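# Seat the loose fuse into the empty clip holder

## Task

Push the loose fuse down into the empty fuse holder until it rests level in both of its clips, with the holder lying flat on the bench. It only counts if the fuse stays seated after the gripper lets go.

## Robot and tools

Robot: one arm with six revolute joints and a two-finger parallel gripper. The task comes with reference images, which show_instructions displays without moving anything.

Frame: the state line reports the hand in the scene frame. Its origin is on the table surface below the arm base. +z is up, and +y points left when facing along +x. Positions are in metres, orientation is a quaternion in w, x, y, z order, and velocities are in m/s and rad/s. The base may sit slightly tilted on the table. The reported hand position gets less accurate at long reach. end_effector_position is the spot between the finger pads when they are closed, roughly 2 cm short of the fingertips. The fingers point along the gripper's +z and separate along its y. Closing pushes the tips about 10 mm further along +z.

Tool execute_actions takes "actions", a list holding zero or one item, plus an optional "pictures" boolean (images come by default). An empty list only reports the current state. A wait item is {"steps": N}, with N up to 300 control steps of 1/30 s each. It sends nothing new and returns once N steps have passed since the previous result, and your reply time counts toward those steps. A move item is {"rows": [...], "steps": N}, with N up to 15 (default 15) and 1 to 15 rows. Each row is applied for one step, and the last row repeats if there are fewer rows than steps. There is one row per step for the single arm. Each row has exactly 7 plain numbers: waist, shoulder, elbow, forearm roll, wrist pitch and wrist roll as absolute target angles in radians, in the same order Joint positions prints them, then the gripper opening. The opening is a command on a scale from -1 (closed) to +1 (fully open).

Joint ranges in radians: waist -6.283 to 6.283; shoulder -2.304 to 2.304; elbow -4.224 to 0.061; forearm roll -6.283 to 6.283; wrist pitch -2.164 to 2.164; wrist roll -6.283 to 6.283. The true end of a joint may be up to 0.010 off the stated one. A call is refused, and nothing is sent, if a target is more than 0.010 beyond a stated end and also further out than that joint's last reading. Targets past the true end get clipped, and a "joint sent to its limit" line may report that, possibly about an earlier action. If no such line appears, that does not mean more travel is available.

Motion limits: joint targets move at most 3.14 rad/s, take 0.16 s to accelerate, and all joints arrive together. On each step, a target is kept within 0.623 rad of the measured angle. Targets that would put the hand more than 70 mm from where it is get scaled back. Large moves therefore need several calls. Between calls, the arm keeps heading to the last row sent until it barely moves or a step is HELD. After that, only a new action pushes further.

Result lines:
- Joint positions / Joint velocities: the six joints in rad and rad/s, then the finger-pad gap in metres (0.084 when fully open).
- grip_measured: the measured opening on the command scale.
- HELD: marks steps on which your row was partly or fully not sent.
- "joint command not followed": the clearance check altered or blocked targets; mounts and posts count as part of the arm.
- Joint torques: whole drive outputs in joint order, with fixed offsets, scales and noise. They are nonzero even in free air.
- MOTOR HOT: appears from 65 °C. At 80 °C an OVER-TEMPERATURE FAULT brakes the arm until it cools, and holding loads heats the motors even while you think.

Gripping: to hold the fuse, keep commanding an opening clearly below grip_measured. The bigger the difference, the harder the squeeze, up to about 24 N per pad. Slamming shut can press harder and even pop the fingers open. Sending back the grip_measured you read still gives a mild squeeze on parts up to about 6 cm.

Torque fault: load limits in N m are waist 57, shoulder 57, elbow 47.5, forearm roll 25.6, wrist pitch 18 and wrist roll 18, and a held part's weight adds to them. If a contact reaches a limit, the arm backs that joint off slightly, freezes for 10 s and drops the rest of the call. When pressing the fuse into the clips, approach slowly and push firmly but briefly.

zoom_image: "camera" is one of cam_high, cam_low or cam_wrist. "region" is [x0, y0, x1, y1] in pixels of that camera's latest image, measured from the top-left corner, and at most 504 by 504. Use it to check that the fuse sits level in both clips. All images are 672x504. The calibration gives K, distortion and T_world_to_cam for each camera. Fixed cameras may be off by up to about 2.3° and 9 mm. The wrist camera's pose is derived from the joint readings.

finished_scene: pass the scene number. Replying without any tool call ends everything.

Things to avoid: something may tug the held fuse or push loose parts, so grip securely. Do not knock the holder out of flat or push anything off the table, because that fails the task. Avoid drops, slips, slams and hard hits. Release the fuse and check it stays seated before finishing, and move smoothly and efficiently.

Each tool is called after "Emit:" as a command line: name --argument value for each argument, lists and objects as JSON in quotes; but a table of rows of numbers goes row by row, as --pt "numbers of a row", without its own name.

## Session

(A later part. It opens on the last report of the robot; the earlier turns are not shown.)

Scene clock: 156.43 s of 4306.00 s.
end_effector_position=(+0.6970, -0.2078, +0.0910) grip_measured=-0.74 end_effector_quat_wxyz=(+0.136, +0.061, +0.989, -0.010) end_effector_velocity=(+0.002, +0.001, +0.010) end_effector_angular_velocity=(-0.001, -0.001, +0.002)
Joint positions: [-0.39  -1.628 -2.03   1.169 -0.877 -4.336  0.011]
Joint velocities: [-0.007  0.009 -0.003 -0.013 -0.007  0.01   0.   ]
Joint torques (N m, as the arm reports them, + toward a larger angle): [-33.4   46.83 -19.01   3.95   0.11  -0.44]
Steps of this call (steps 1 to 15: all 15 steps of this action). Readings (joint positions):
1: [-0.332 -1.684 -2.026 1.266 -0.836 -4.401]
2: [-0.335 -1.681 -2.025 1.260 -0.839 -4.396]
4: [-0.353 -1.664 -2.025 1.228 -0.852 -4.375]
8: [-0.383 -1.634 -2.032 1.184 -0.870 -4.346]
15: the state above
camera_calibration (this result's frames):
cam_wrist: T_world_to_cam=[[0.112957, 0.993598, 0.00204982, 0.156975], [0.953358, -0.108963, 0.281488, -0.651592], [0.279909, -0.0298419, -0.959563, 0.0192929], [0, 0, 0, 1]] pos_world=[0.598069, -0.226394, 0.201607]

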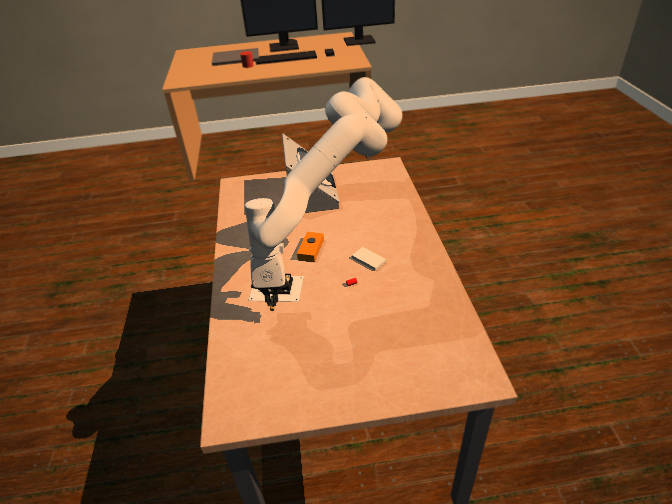

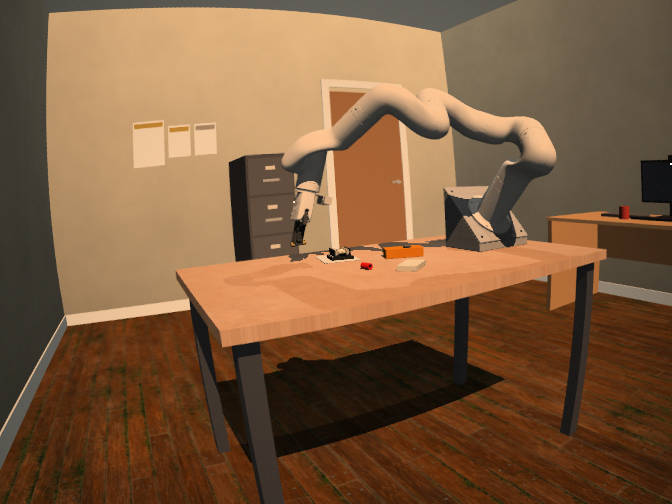

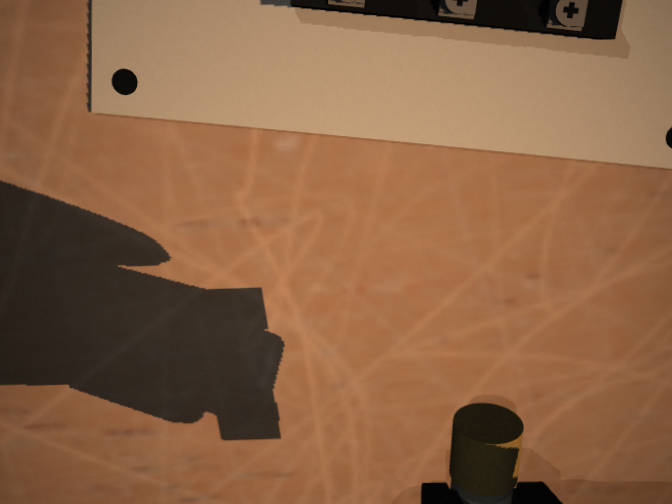

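Emit:
execute_actions --actions '[{"rows":[[-0.45,-1.52,-1.9,1.0,-0.92,-4.31,-1]]}]' --pictures false

Emit:
execute_actions --actions '[{"rows":[[-0.4736,-1.5021,-1.7335,0.9233,-0.9094,-4.295,-1]]}]' --pictures false

Emit:
execute_actions --actions '[{"rows":[[-0.4736,-1.5021,-1.7335,0.9233,-0.9094,-4.295,-1]],"steps":8}]'

Emit:
zoom_image --camera "cam_low" --region '[290, 190, 380, 270]'

Scene clock: 173.07 s of 4306.00 s.
end_effector_position=(+0.6461, -0.2062, +0.1334) grip_measured=-0.74 end_effector_quat_wxyz=(+0.080, +0.051, +0.995, -0.013) end_effector_velocity=(-0.008, +0.000, +0.007) end_effector_angular_velocity=(-0.001, +0.017, +0.004)
Joint positions: [-0.449 -1.522 -1.902  1.003 -0.919 -4.31   0.011]
Joint velocities: [-0.009  0.017  0.019 -0.026 -0.006  0.004 -0.   ]
Joint torques (N m, as the arm reports them, + toward a larger angle): [-29.87  45.4  -19.64   2.99  -0.03  -0.44]
Steps of this call (steps 1 to 15: the robot went on to your last target; steps 16 to 90: nothing new was sent; then 13.13 s passed at rest; steps 91 to 105: all 15 steps of this action). Readings (joint positions):
91: [-0.391 -1.627 -2.030 1.167 -0.878 -4.335]
92: [-0.393 -1.623 -2.025 1.161 -0.879 -4.334]
94: [-0.407 -1.597 -1.990 1.117 -0.890 -4.327]
98: [-0.441 -1.538 -1.925 1.031 -0.912 -4.315]
105: the state above

Scene clock: 173.57 s of 4306.00 s.
end_effector_position=(+0.5602, -0.2125, +0.1001) grip_measured=-0.74 end_effector_quat_wxyz=(+0.014, +0.091, +0.996, +0.001) end_effector_velocity=(-0.018, +0.000, -0.006) end_effector_angular_velocity=(+0.008, +0.026, -0.015)
Joint positions: [-0.473 -1.502 -1.737  0.925 -0.91  -4.295  0.011]
Joint velocities: [-0.005  0.005  0.034 -0.016  0.003  0.003 -0.   ]
Joint torques (N m, as the arm reports them, + toward a larger angle): [-27.64  43.69 -18.87   2.79  -0.12  -0.46]
Steps of this call (steps 1 to 15: all 15 steps of this action). Readings (joint positions):
1: [-0.449 -1.521 -1.901 1.002 -0.919 -4.310]
2: [-0.450 -1.520 -1.895 0.998 -0.919 -4.310]
4: [-0.456 -1.514 -1.857 0.980 -0.917 -4.306]
8: [-0.468 -1.508 -1.771 0.942 -0.912 -4.299]
15: the state above

Scene clock: 173.83 s of 4306.00 s.
end_effector_position=(+0.5583, -0.2125, +0.0994) grip_measured=-0.74 end_effector_quat_wxyz=(+0.012, +0.092, +0.996, +0.001) end_effector_velocity=(-0.002, -0.000, -0.001) end_effector_angular_velocity=(+0.002, +0.003, -0.003)
Joint positions: [-0.474 -1.502 -1.734  0.923 -0.909 -4.295  0.011]
Joint velocities: [-0.001 -0.     0.004 -0.001 -0.     0.    -0.   ]
Joint torques (N m, as the arm reports them, + toward a larger angle): [-27.06  44.27 -17.76   2.88  -0.14  -0.47]
Steps of this call (steps 1 to 8: all 8 steps of this action). Readings (joint positions):
1: [-0.473 -1.502 -1.736 0.925 -0.910 -4.295]
2: [-0.473 -1.502 -1.736 0.924 -0.909 -4.295]
4: [-0.473 -1.502 -1.735 0.924 -0.909 -4.295]
8: the state above
camera_calibration (this result's frames):
cam_wrist: T_world_to_cam=[[0.175098, 0.984475, 0.0122541, 0.139669], [0.983795, -0.175438, 0.0369973, -0.529057], [0.0385727, 0.00557731, -0.99924, 0.212216], [0, 0, 0, 1]] pos_world=[0.487842, -0.231501, 0.229917]

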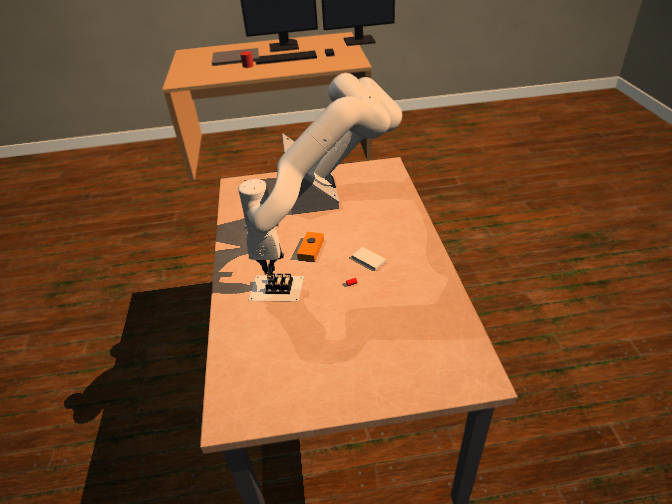

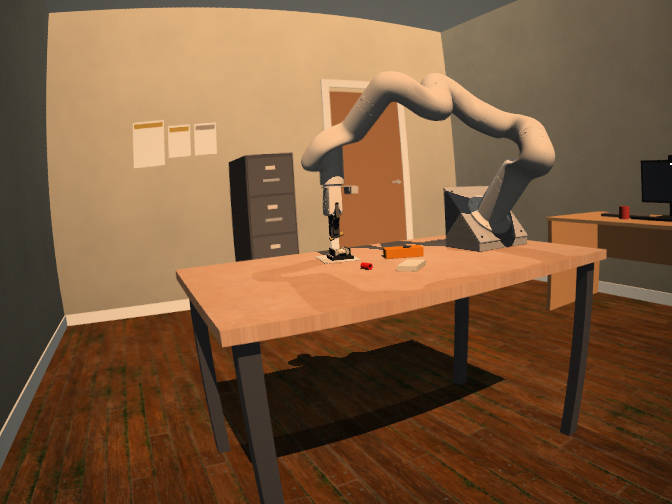

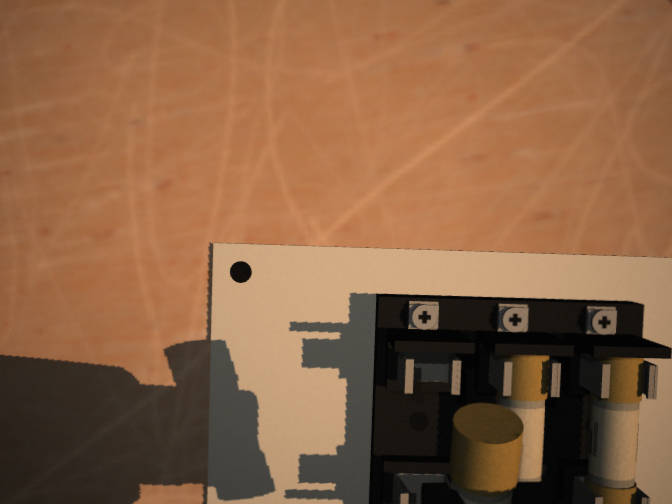

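Region (290, 190, 380, 270) of cam_low's 672x504 image, scaled by 5.600, with more detail than that image has.

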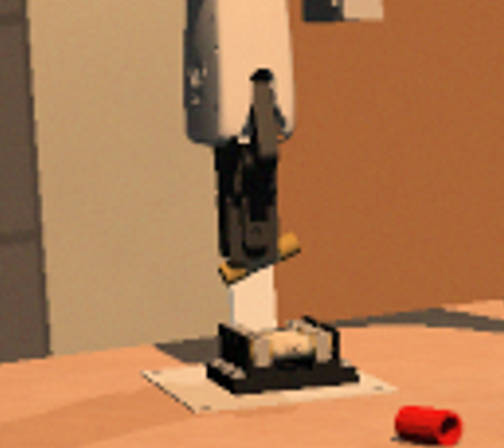

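Emit:
execute_actions --actions '[{"rows":[[-0.4447,-1.5442,-1.7705,0.9516,-0.9011,-4.295,-1]]}]'

Emit:
zoom_image --camera "cam_low" --region '[300, 210, 370, 270]'

Scene clock: 215.17 s of 4306.00 s.
end_effector_position=(+0.5656, -0.2133, +0.0755) grip_measured=-0.74 end_effector_quat_wxyz=(+0.012, +0.092, +0.996, +0.001) end_effector_velocity=(+0.001, -0.000, -0.003) end_effector_angular_velocity=(-0.000, -0.000, -0.001)
Joint positions: [-0.445 -1.544 -1.77   0.951 -0.901 -4.295  0.011]
Joint velocities: [ 0.003 -0.005 -0.004  0.003  0.002  0.    -0.   ]
Joint torques (N m, as the arm reports them, + toward a larger angle): [-27.32  44.76 -17.81   2.57  -0.09  -0.44]
Steps of this call (steps 1 to 15: the robot went on to your last target; steps 16 to 90: nothing new was sent; then 37.83 s passed at rest; steps 91 to 105: all 15 steps of this action). Readings (joint positions):
91: [-0.473 -1.502 -1.734 0.924 -0.909 -4.295]
92: [-0.471 -1.506 -1.738 0.926 -0.908 -4.295]
94: [-0.461 -1.521 -1.751 0.936 -0.906 -4.295]
98: [-0.448 -1.539 -1.765 0.947 -0.902 -4.295]
105: the state above
camera_calibration (this result's frames):
cam_wrist: T_world_to_cam=[[0.175563, 0.984391, 0.0123188, 0.139135], [0.983719, -0.175904, 0.0368142, -0.535592], [0.0384065, 0.005655, -0.999246, 0.188166], [0, 0, 0, 1]] pos_world=[0.495219, -0.23224, 0.206028]

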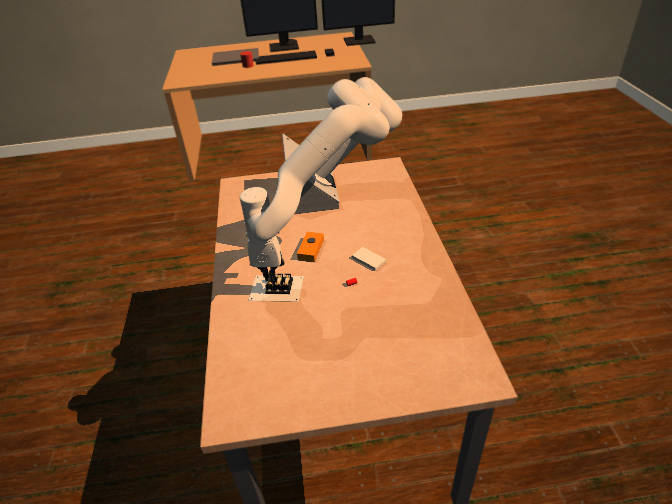

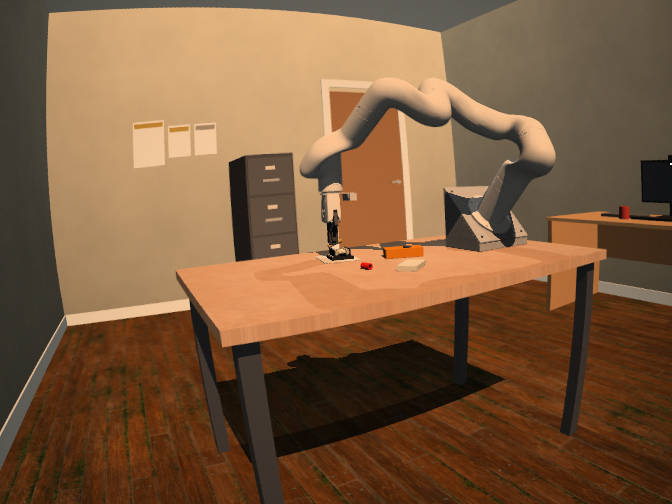

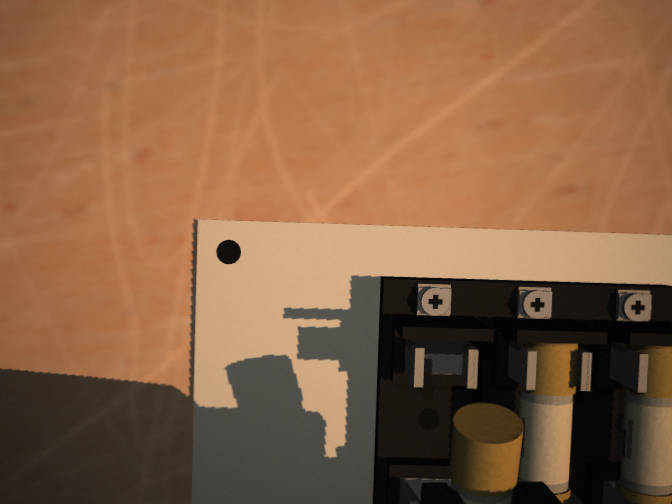

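Region (300, 210, 370, 270) of cam_low's 672x504 image, scaled by 7.200, with more detail than that image has; it fills the top 432 rows of this view, and the rest is white.

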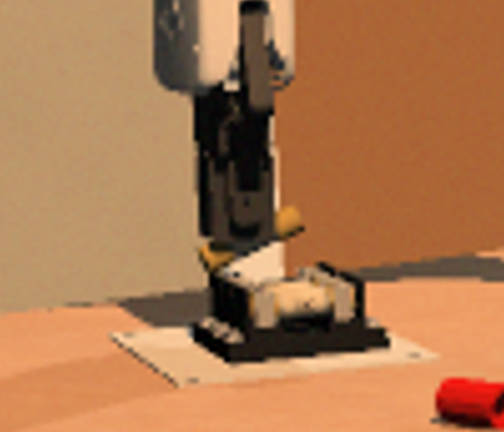

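Emit:
execute_actions --actions '[{"rows":[[-0.4345,-1.5545,-1.773,0.966,-0.8965,-4.303,-1]]}]'

Emit:
zoom_image --camera "cam_low" --region '[300, 210, 370, 270]'

Scene clock: 229.03 s of 4306.00 s.
end_effector_position=(+0.5663, -0.2121, +0.0667) grip_measured=-0.74 end_effector_quat_wxyz=(+0.013, +0.091, +0.996, +0.002) end_effector_velocity=(-0.002, +0.000, -0.003) end_effector_angular_velocity=(+0.002, +0.004, -0.001)
Joint positions: [-0.435 -1.554 -1.773  0.966 -0.897 -4.303  0.012]
Joint velocities: [ 0.002 -0.004  0.001  0.001  0.    -0.002  0.001]
Joint torques (N m, as the arm reports them, + toward a larger angle): [-19.62  35.57 -14.36   3.9    0.22  -0.39]
Steps of this call (steps 1 to 15: the robot went on to your last target; steps 16 to 90: nothing new was sent; then 10.37 s passed at rest; steps 91 to 105: all 15 steps of this action). Readings (joint positions):
91: [-0.445 -1.544 -1.771 0.952 -0.901 -4.295]
92: [-0.444 -1.545 -1.771 0.954 -0.900 -4.296]
94: [-0.440 -1.549 -1.772 0.959 -0.899 -4.299]
98: [-0.436 -1.553 -1.773 0.964 -0.897 -4.302]
105: the state above
camera_calibration (this result's frames):
cam_wrist: T_world_to_cam=[[0.17403, 0.984642, 0.0139245, 0.138806], [0.983971, -0.174435, 0.037052, -0.5356], [0.0389118, 0.00725317, -0.999216, 0.17939], [0, 0, 0, 1]] pos_world=[0.495879, -0.231403, 0.197162]

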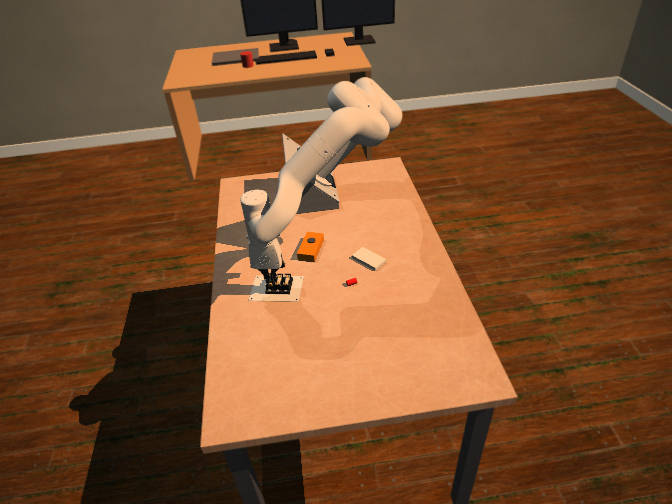

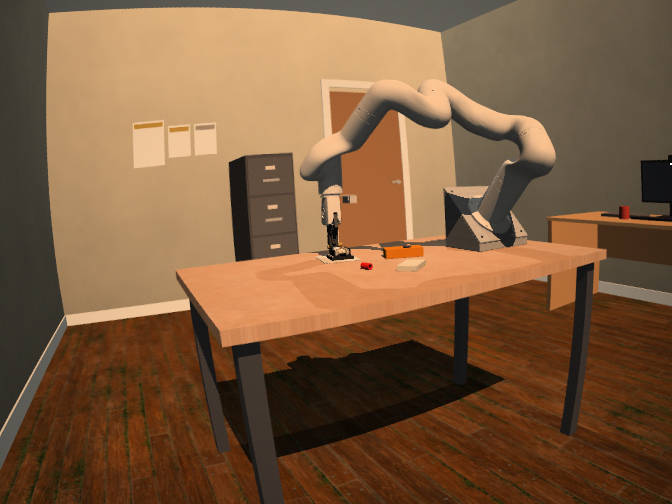

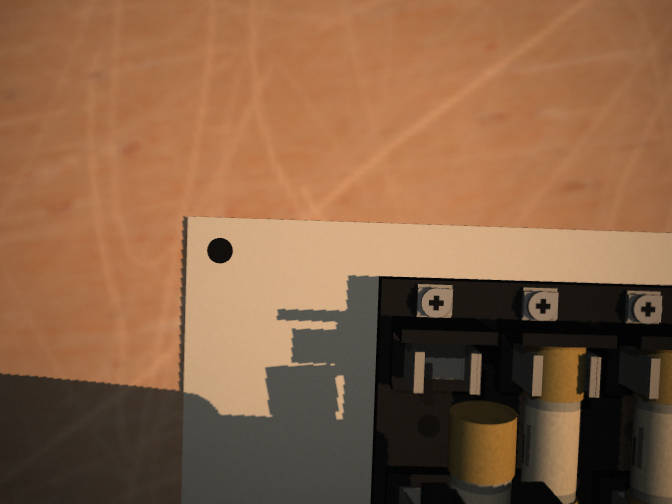

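Region (300, 210, 370, 270) of cam_low's 672x504 image, scaled by 7.200, with more detail than that image has; it fills the top 432 rows of this view, and the rest is white.

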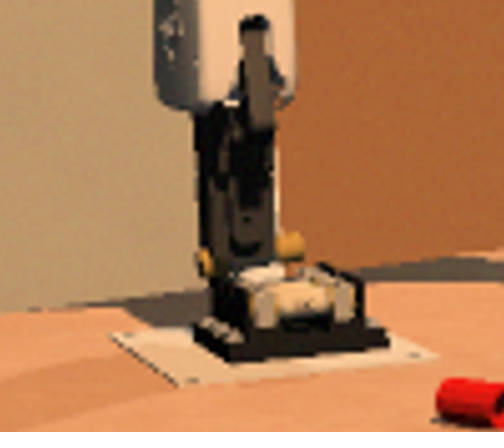

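Emit:
execute_actions --actions '[{"rows":[[-0.440,-1.548,-1.7715,0.957,-0.8995,-4.298,-1]],"steps":8}]' --pictures false

Emit:
execute_actions --actions '[{"rows":[[-0.440,-1.5363,-1.7365,0.975,-0.892,-4.326,-1]]}]'

Emit:
zoom_image --camera "cam_low" --region '[300, 210, 370, 270]'

Scene clock: 243.47 s of 4306.00 s.
end_effector_position=(+0.5649, -0.2122, +0.0690) grip_measured=-0.74 end_effector_quat_wxyz=(+0.011, +0.092, +0.996, +0.002) end_effector_velocity=(+0.007, -0.002, +0.018) end_effector_angular_velocity=(-0.008, -0.013, +0.006)
Joint positions: [-0.438 -1.55  -1.771  0.959 -0.899 -4.299  0.012]
Joint velocities: [-0.014  0.018 -0.006 -0.015 -0.006  0.007  0.   ]
Joint torques (N m, as the arm reports them, + toward a larger angle): [-28.63  45.93 -17.78   3.09   0.    -0.47]
Steps of this call (steps 1 to 15: the robot went on to your last target; steps 16 to 90: nothing new was sent; then 11.17 s passed at rest; steps 91 to 98: all 8 steps of this action). Readings (joint positions):
91: [-0.435 -1.554 -1.773 0.966 -0.897 -4.303]
92: [-0.435 -1.554 -1.773 0.965 -0.897 -4.302]
94: [-0.436 -1.553 -1.772 0.962 -0.897 -4.301]
98: the state above

Scene clock: 243.97 s of 4306.00 s.
end_effector_position=(+0.5581, -0.2086, +0.0677) grip_measured=-0.74 end_effector_quat_wxyz=(+0.012, +0.091, +0.996, +0.004) end_effector_velocity=(-0.001, +0.000, -0.000) end_effector_angular_velocity=(+0.001, +0.000, +0.001)
Joint positions: [-0.44  -1.536 -1.737  0.975 -0.892 -4.326  0.012]
Joint velocities: [-0.001  0.002  0.004  0.001  0.001 -0.004 -0.   ]
Joint torques (N m, as the arm reports them, + toward a larger angle): [-28.58  44.86 -17.86   2.77  -0.2   -0.57]
Steps of this call (steps 1 to 15: all 15 steps of this action). Readings (joint positions):
1: [-0.439 -1.550 -1.770 0.958 -0.899 -4.299]
2: [-0.439 -1.548 -1.767 0.960 -0.898 -4.302]
4: [-0.439 -1.543 -1.755 0.966 -0.896 -4.311]
8: [-0.440 -1.538 -1.741 0.973 -0.893 -4.322]
15: the state above
camera_calibration (this result's frames):
cam_wrist: T_world_to_cam=[[0.172561, 0.984816, 0.0189779, 0.137326], [0.984253, -0.173148, 0.0355821, -0.526761], [0.0383278, 0.012539, -0.999187, 0.182135], [0, 0, 0, 1]] pos_world=[0.487788, -0.228732, 0.198124]

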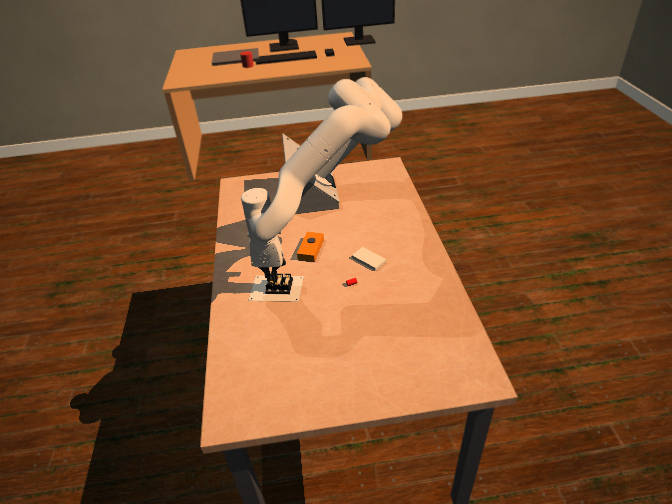

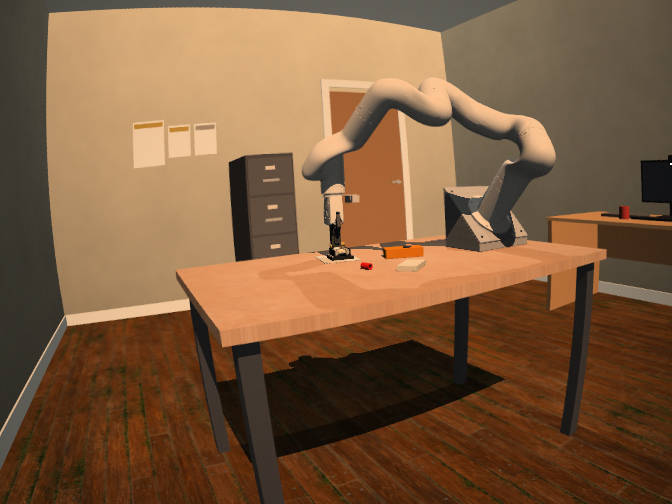

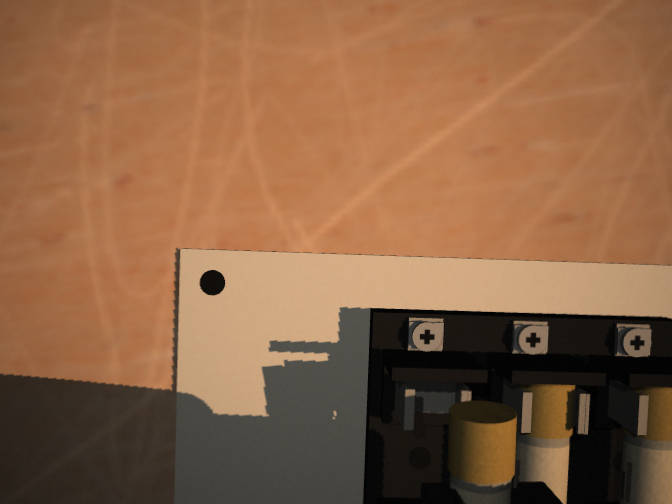

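Region (300, 210, 370, 270) of cam_low's 672x504 image, scaled by 7.200, with more detail than that image has; it fills the top 432 rows of this view, and the rest is white.

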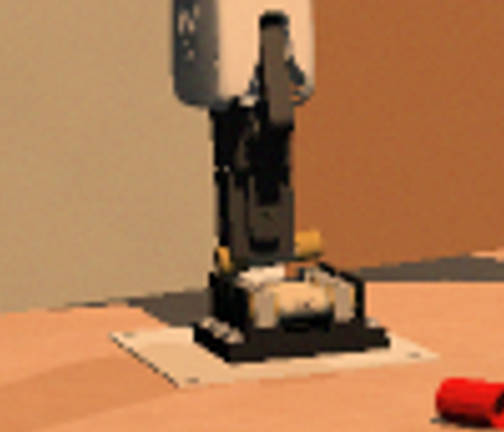

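Emit:
execute_actions --actions '[{"rows":[[-0.4463,-1.5391,-1.7448,0.9707,-0.8937,-4.3194,-1]],"steps":10}]' --pictures false

Emit:
execute_actions --actions '[{"rows":[[-0.4388,-1.5482,-1.7468,0.9833,-0.8895,-4.3264,-1]]}]'

Emit:
zoom_image --camera "cam_low" --region '[300, 210, 370, 270]'

Scene clock: 276.53 s of 4306.00 s.
end_effector_position=(+0.5591, -0.2118, +0.0708) grip_measured=-0.74 end_effector_quat_wxyz=(+0.014, +0.093, +0.996, +0.004) end_effector_velocity=(+0.000, -0.002, +0.001) end_effector_angular_velocity=(-0.000, -0.002, -0.005)
Joint positions: [-0.446 -1.539 -1.744  0.971 -0.894 -4.32   0.012]
Joint velocities: [-0.004 -0.003 -0.006 -0.003 -0.001  0.005 -0.   ]
Joint torques (N m, as the arm reports them, + toward a larger angle): [-28.34  44.84 -18.3    3.28  -0.14  -0.36]
Steps of this call (steps 1 to 15: the robot went on to your last target; steps 16 to 90: nothing new was sent; then 29.23 s passed at rest; steps 91 to 100: all 10 steps of this action). Readings (joint positions):
91: [-0.440 -1.536 -1.737 0.975 -0.892 -4.326]
92: [-0.441 -1.537 -1.738 0.974 -0.892 -4.325]
94: [-0.443 -1.538 -1.741 0.973 -0.893 -4.323]
98: [-0.446 -1.539 -1.744 0.971 -0.893 -4.320]
100: the state above

Scene clock: 277.03 s of 4306.00 s.
end_effector_position=(+0.5595, -0.2116, +0.0646) grip_measured=-0.73 end_effector_quat_wxyz=(+0.015, +0.093, +0.996, +0.005) end_effector_velocity=(+0.001, +0.000, -0.000) end_effector_angular_velocity=(+0.000, -0.001, +0.001)
Joint positions: [-0.44  -1.547 -1.747  0.983 -0.89  -4.326  0.012]
Joint velocities: [ 0.001 -0.001 -0.001  0.001 -0.    -0.001 -0.   ]
Joint torques (N m, as the arm reports them, + toward a larger angle): [-10.81  27.42 -13.62   5.08   1.01  -0.5 ]
Steps of this call (steps 1 to 15: all 15 steps of this action). Readings (joint positions):
1: [-0.446 -1.539 -1.744 0.971 -0.894 -4.320]
2: [-0.445 -1.540 -1.745 0.973 -0.893 -4.321]
4: [-0.443 -1.543 -1.746 0.977 -0.892 -4.323]
8: [-0.441 -1.546 -1.747 0.981 -0.891 -4.325]
15: the state above
camera_calibration (this result's frames):
cam_wrist: T_world_to_cam=[[0.176939, 0.984019, 0.0199757, 0.137399], [0.983225, -0.177637, 0.0413994, -0.529316], [0.0442863, 0.0123154, -0.998943, 0.175642], [0, 0, 0, 1]] pos_world=[0.488347, -0.231392, 0.194625]

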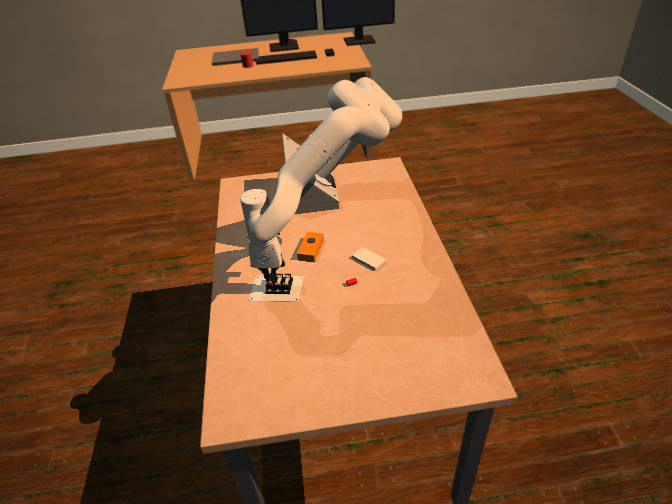

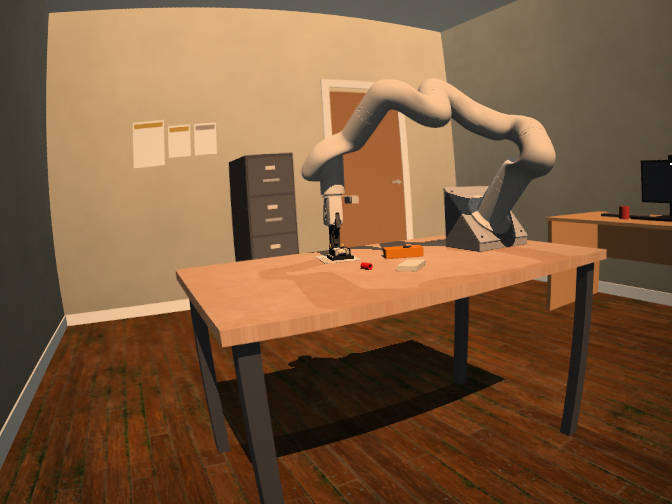

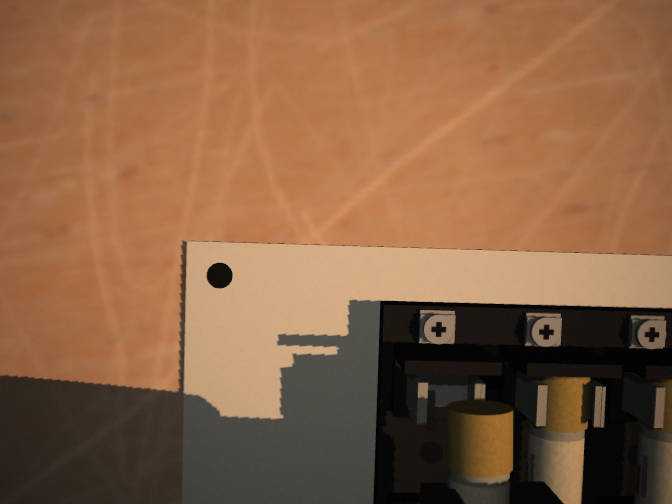

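Region (300, 210, 370, 270) of cam_low's 672x504 image, scaled by 7.200, with more detail than that image has; it fills the top 432 rows of this view, and the rest is white.

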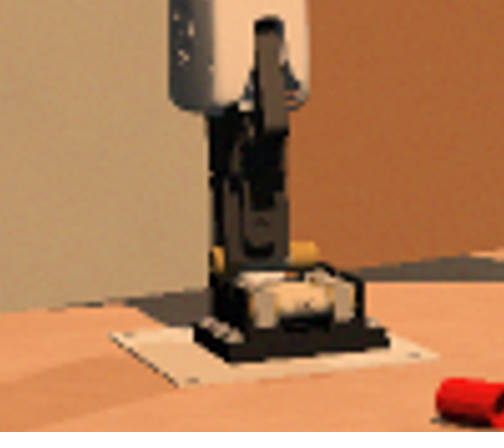

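Emit:
execute_actions --actions '[{"rows":[[-0.4388,-1.5482,-1.7468,0.9833,-0.8895,-4.3264,-0.5]],"steps":10}]' --pictures false

Emit:
execute_actions --actions '[{"rows":[[-0.471,-1.509,-1.738,0.929,-0.9075,-4.296,-0.5]],"steps":15}]' --pictures false

Emit:
execute_actions --actions '[{"rows":[[-0.476,-1.543,-1.905,0.801,-0.955,-4.136,-0.5]],"steps":15}]'

Scene clock: 299.00 s of 4306.00 s.
end_effector_position=(+0.5585, -0.2118, +0.0623) grip_measured=-0.52 end_effector_quat_wxyz=(+0.014, +0.094, +0.996, +0.004) end_effector_velocity=(+0.007, +0.001, +0.012) end_effector_angular_velocity=(+0.001, -0.012, +0.010)
Joint positions: [-0.438 -1.549 -1.746  0.984 -0.888 -4.326  0.021]
Joint velocities: [-0.008  0.011 -0.008 -0.005 -0.01   0.     0.003]
Joint torques (N m, as the arm reports them, + toward a larger angle): [-28.82  41.69 -16.65   2.9   -0.02  -0.42]
Steps of this call (steps 1 to 15: the robot went on to your last target; steps 16 to 90: nothing new was sent; then 18.63 s passed at rest; steps 91 to 100: all 10 steps of this action). Readings (joint positions):
91: [-0.440 -1.547 -1.747 0.983 -0.890 -4.326]
92: [-0.440 -1.547 -1.747 0.983 -0.889 -4.326]
94: [-0.437 -1.550 -1.745 0.984 -0.886 -4.326]
98: [-0.437 -1.550 -1.745 0.984 -0.887 -4.326]
100: the state above

Scene clock: 299.50 s of 4306.00 s.
end_effector_position=(+0.5584, -0.2134, +0.0950) grip_measured=-0.52 end_effector_quat_wxyz=(+0.013, +0.093, +0.996, +0.001) end_effector_velocity=(+0.001, -0.001, +0.005) end_effector_angular_velocity=(-0.003, -0.001, +0.002)
Joint positions: [-0.47  -1.51  -1.738  0.93  -0.907 -4.296  0.021]
Joint velocities: [-0.005  0.006  0.    -0.007 -0.001  0.003 -0.   ]
Joint torques (N m, as the arm reports them, + toward a larger angle): [-27.45  44.83 -18.32   2.96  -0.22  -0.4 ]
Steps of this call (steps 1 to 15: all 15 steps of this action). Readings (joint positions):
1: [-0.438 -1.549 -1.746 0.983 -0.888 -4.326]
2: [-0.441 -1.546 -1.745 0.978 -0.890 -4.323]
4: [-0.452 -1.532 -1.742 0.959 -0.897 -4.313]
8: [-0.467 -1.514 -1.740 0.937 -0.905 -4.301]
15: the state above

Scene clock: 300.00 s of 4306.00 s.
end_effector_position=(+0.5928, -0.2287, +0.1297) grip_measured=-0.52 end_effector_quat_wxyz=(+0.003, +0.096, +0.995, -0.024) end_effector_velocity=(+0.006, -0.001, +0.006) end_effector_angular_velocity=(-0.009, +0.004, -0.001)
Joint positions: [-0.476 -1.543 -1.902  0.803 -0.954 -4.138  0.021]
Joint velocities: [ 0.    -0.004 -0.026 -0.019 -0.009  0.025 -0.   ]
Joint torques (N m, as the arm reports them, + toward a larger angle): [-29.05  45.64 -19.01   3.12  -0.08  -0.5 ]
Steps of this call (steps 1 to 15: all 15 steps of this action). Readings (joint positions):
1: [-0.471 -1.510 -1.738 0.929 -0.908 -4.296]
2: [-0.471 -1.511 -1.744 0.924 -0.910 -4.289]
4: [-0.472 -1.521 -1.787 0.890 -0.922 -4.247]
8: [-0.475 -1.536 -1.876 0.825 -0.946 -4.166]
15: the state above
camera_calibration (this result's frames):
cam_wrist: T_world_to_cam=[[0.18457, 0.982043, -0.039065, 0.149655], [0.982707, -0.183802, 0.0224538, -0.566403], [0.0148704, -0.0425338, -0.998984, 0.244296], [0, 0, 0, 1]] pos_world=[0.525353, -0.240682, 0.262612]

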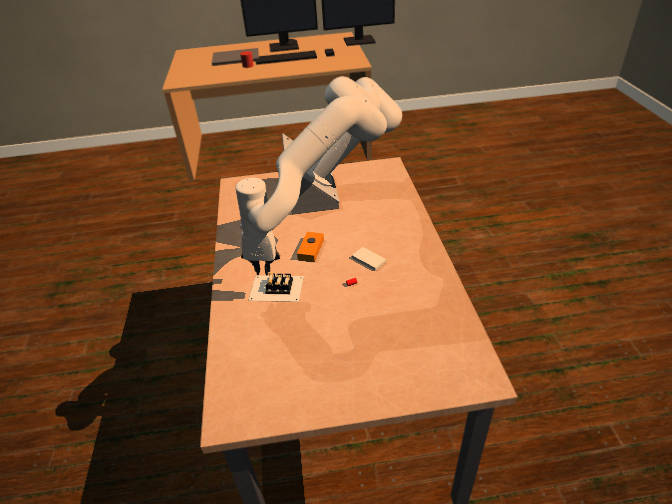

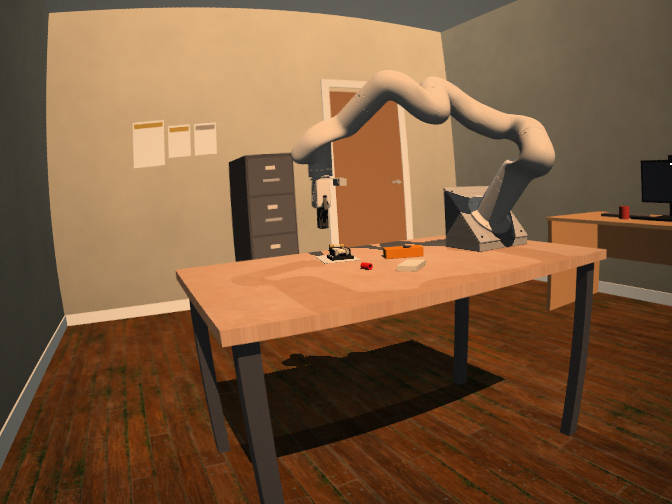

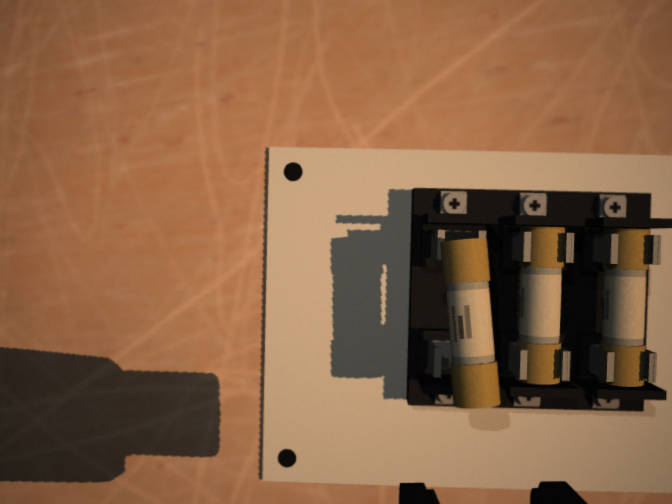

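Emit:
execute_actions --actions '[{"rows":[[-0.471,-1.4997,-1.7275,0.925,-0.9087,-4.298,-0.4]],"steps":15}]' --pictures false

Emit:
execute_actions --actions '[{"rows":[[-0.441,-1.5361,-1.7359,0.9753,-0.8919,-4.3264,-0.4]],"steps":15}]'

Emit:
zoom_image --camera "cam_low" --region '[295,200,385,270]'

Scene clock: 320.93 s of 4306.00 s.
end_effector_position=(+0.5578, -0.2109, +0.0985) grip_measured=-0.42 end_effector_quat_wxyz=(+0.011, +0.091, +0.996, +0.001) end_effector_velocity=(-0.007, +0.002, -0.006) end_effector_angular_velocity=(+0.006, -0.002, +0.001)
Joint positions: [-0.471 -1.5   -1.731  0.923 -0.909 -4.296  0.026]
Joint velocities: [ 0.     0.005  0.028  0.019  0.008 -0.026  0.   ]
Joint torques (N m, as the arm reports them, + toward a larger angle): [-29.33  42.85 -18.89   2.8   -0.15  -0.59]
Steps of this call (steps 1 to 15: the robot went on to your last target; steps 16 to 90: nothing new was sent; then 17.43 s passed at rest; steps 91 to 105: all 15 steps of this action). Readings (joint positions):
91: [-0.476 -1.543 -1.904 0.801 -0.955 -4.137]
92: [-0.476 -1.541 -1.899 0.806 -0.953 -4.143]
94: [-0.475 -1.529 -1.855 0.837 -0.941 -4.184]
98: [-0.472 -1.509 -1.759 0.902 -0.918 -4.267]
105: the state above

Scene clock: 321.43 s of 4306.00 s.
end_effector_position=(+0.5579, -0.2090, +0.0686) grip_measured=-0.42 end_effector_quat_wxyz=(+0.012, +0.091, +0.996, +0.004) end_effector_velocity=(-0.001, -0.000, -0.005) end_effector_angular_velocity=(-0.000, +0.001, +0.001)
Joint positions: [-0.442 -1.535 -1.736  0.975 -0.892 -4.326  0.026]
Joint velocities: [ 0.004 -0.005 -0.     0.005  0.003 -0.005 -0.   ]
Joint torques (N m, as the arm reports them, + toward a larger angle): [-28.28  45.2  -17.95   2.74  -0.15  -0.53]
Steps of this call (steps 1 to 15: all 15 steps of this action). Readings (joint positions):
1: [-0.471 -1.500 -1.730 0.924 -0.909 -4.297]
2: [-0.469 -1.503 -1.731 0.929 -0.907 -4.300]
4: [-0.458 -1.515 -1.733 0.947 -0.901 -4.310]
8: [-0.445 -1.532 -1.734 0.968 -0.894 -4.322]
15: the state above
camera_calibration (this result's frames):
cam_wrist: T_world_to_cam=[[0.17312, 0.984715, 0.0191138, 0.137317], [0.984116, -0.173724, 0.0365556, -0.526766], [0.0393174, 0.0124817, -0.999149, 0.182482], [0, 0, 0, 1]] pos_world=[0.487452, -0.229008, 0.198958]

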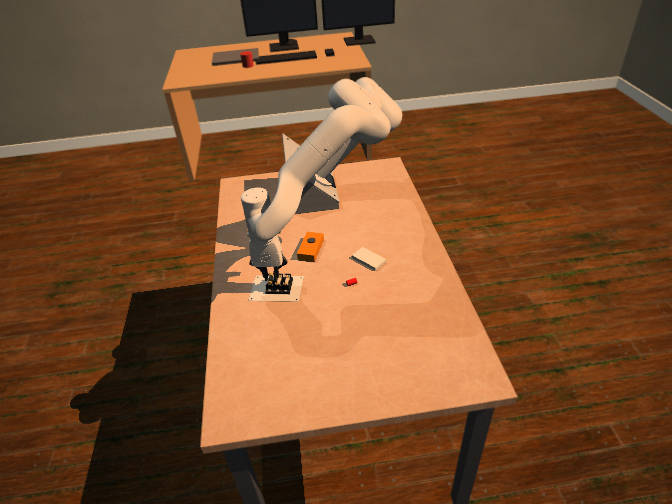

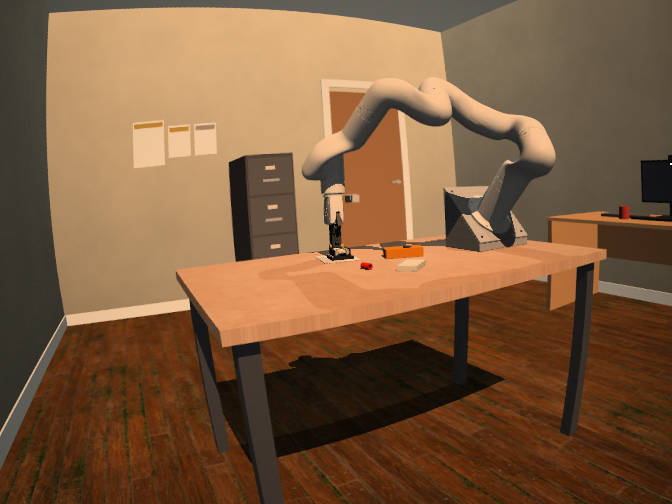

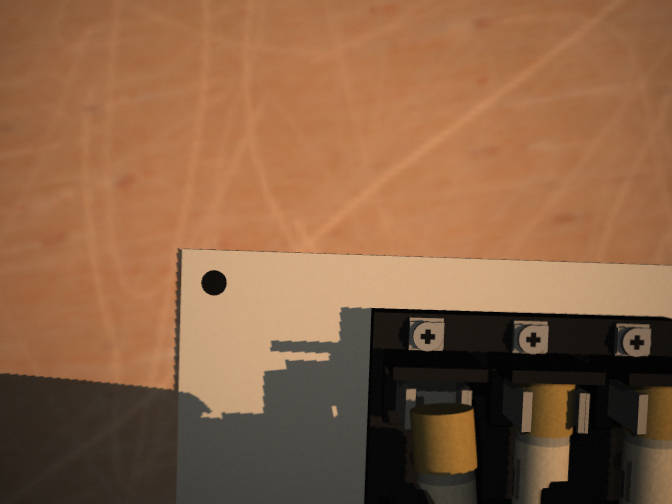

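Region (295, 200, 385, 270) of cam_low's 672x504 image, scaled by 5.600, with more detail than that image has.

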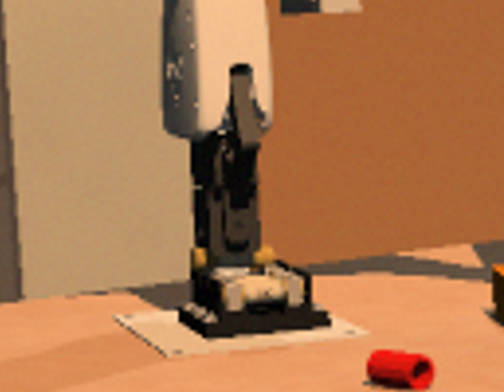

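Emit:
execute_actions --actions '[{"rows":[[-0.4389,-1.5387,-1.7365,0.9789,-0.8907,-4.3284,-0.4],[-0.4389,-1.5387,-1.7365,0.9789,-0.8907,-4.3284,-0.4],[-0.4389,-1.5387,-1.7365,0.9789,-0.8907,-4.3284,-0.4],[-0.4389,-1.5387,-1.7365,0.9789,-0.8907,-4.3284,-0.6],[-0.4389,-1.5387,-1.7365,0.9789,-0.8907,-4.3284,-0.7],[-0.4389,-1.5387,-1.7365,0.9789,-0.8907,-4.3284,-1]],"steps":15}]' --pictures false

Emit:
execute_actions --actions '[{"rows":[[-0.4492,-1.5309,-1.7347,0.9681,-0.8943,-4.3224,-1]],"steps":12}]'

Scene clock: 333.03 s of 4306.00 s.
end_effector_position=(+0.5588, -0.2089, +0.0676) grip_measured=-0.85 end_effector_quat_wxyz=(+0.014, +0.090, +0.996, +0.005) end_effector_velocity=(-0.000, +0.000, -0.002) end_effector_angular_velocity=(-0.000, +0.001, -0.001)
Joint positions: [-0.44  -1.537 -1.738  0.979 -0.892 -4.328  0.007]
Joint velocities: [ 0.001 -0.001  0.     0.002  0.001  0.     0.   ]
Joint torques (N m, as the arm reports them, + toward a larger angle): [-9.77 25.06 -8.95  4.12  0.33 -0.4 ]
Steps of this call (steps 1 to 15: the robot went on to your last target; steps 16 to 90: nothing new was sent; then 8.10 s passed at rest; steps 91 to 105: all 15 steps of this action). Readings (joint positions):
91: [-0.441 -1.536 -1.736 0.975 -0.892 -4.326]
92: [-0.441 -1.536 -1.736 0.976 -0.892 -4.327]
94: [-0.440 -1.537 -1.736 0.977 -0.891 -4.327]
98: [-0.440 -1.537 -1.737 0.978 -0.890 -4.328]
105: the state above

Scene clock: 333.43 s of 4306.00 s.
end_effector_position=(+0.5564, -0.2105, +0.0724) grip_measured=-1.00 end_effector_quat_wxyz=(+0.013, +0.093, +0.996, +0.005) end_effector_velocity=(+0.006, -0.002, +0.012) end_effector_angular_velocity=(-0.008, -0.014, +0.005)
Joint positions: [-0.448 -1.532 -1.734  0.969 -0.894 -4.323  0.   ]
Joint velocities: [-0.01   0.01  -0.008 -0.005 -0.001  0.002  0.   ]
Joint torques (N m, as the arm reports them, + toward a larger angle): [-27.72  43.07 -17.78   3.07  -0.23  -0.42]
Steps of this call (steps 1 to 12: all 12 steps of this action). Readings (joint positions):
1: [-0.440 -1.537 -1.738 0.978 -0.892 -4.328]
2: [-0.441 -1.537 -1.737 0.977 -0.891 -4.327]
4: [-0.443 -1.535 -1.736 0.974 -0.892 -4.325]
8: [-0.446 -1.534 -1.733 0.970 -0.893 -4.323]
12: the state above
camera_calibration (this result's frames):
cam_wrist: T_world_to_cam=[[0.1767, 0.984068, 0.0196881, 0.136825], [0.983467, -0.177326, 0.0367178, -0.526069], [0.039624, 0.0128746, -0.999132, 0.186225], [0, 0, 0, 1]] pos_world=[0.485816, -0.230329, 0.202685]

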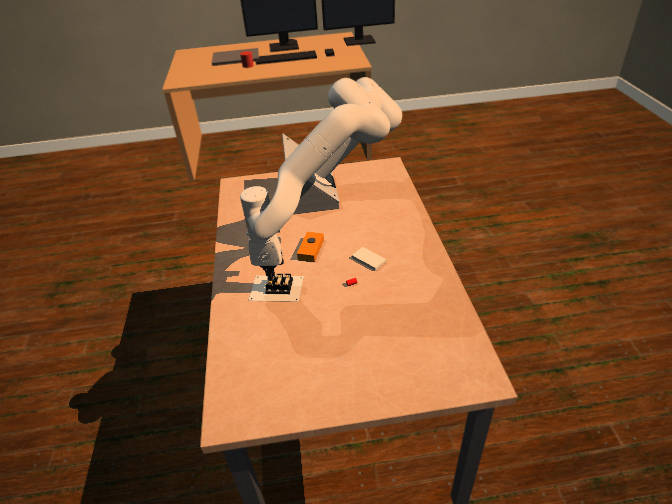

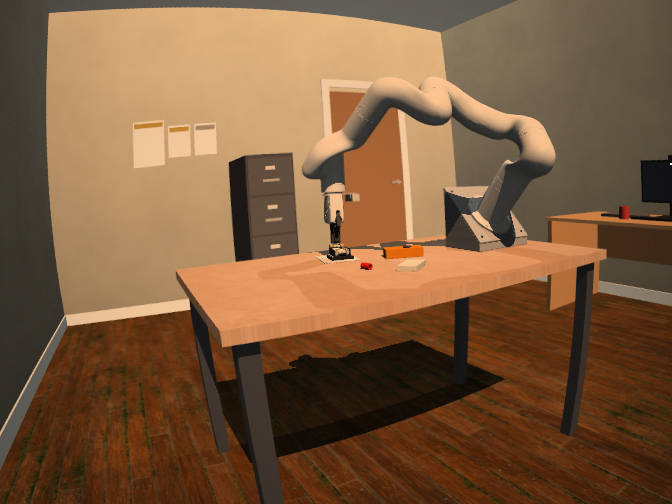

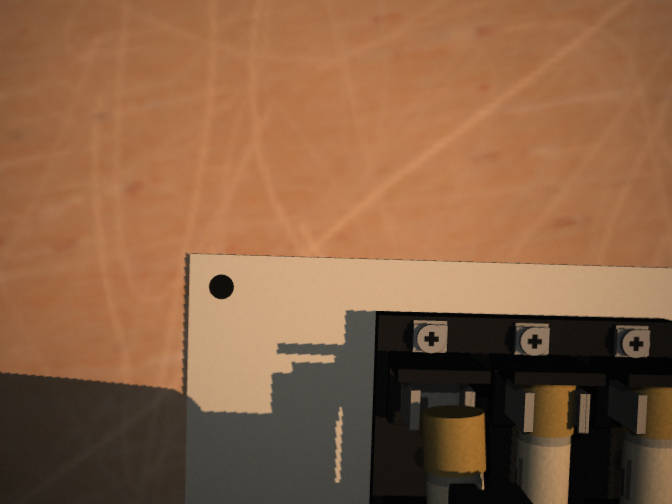

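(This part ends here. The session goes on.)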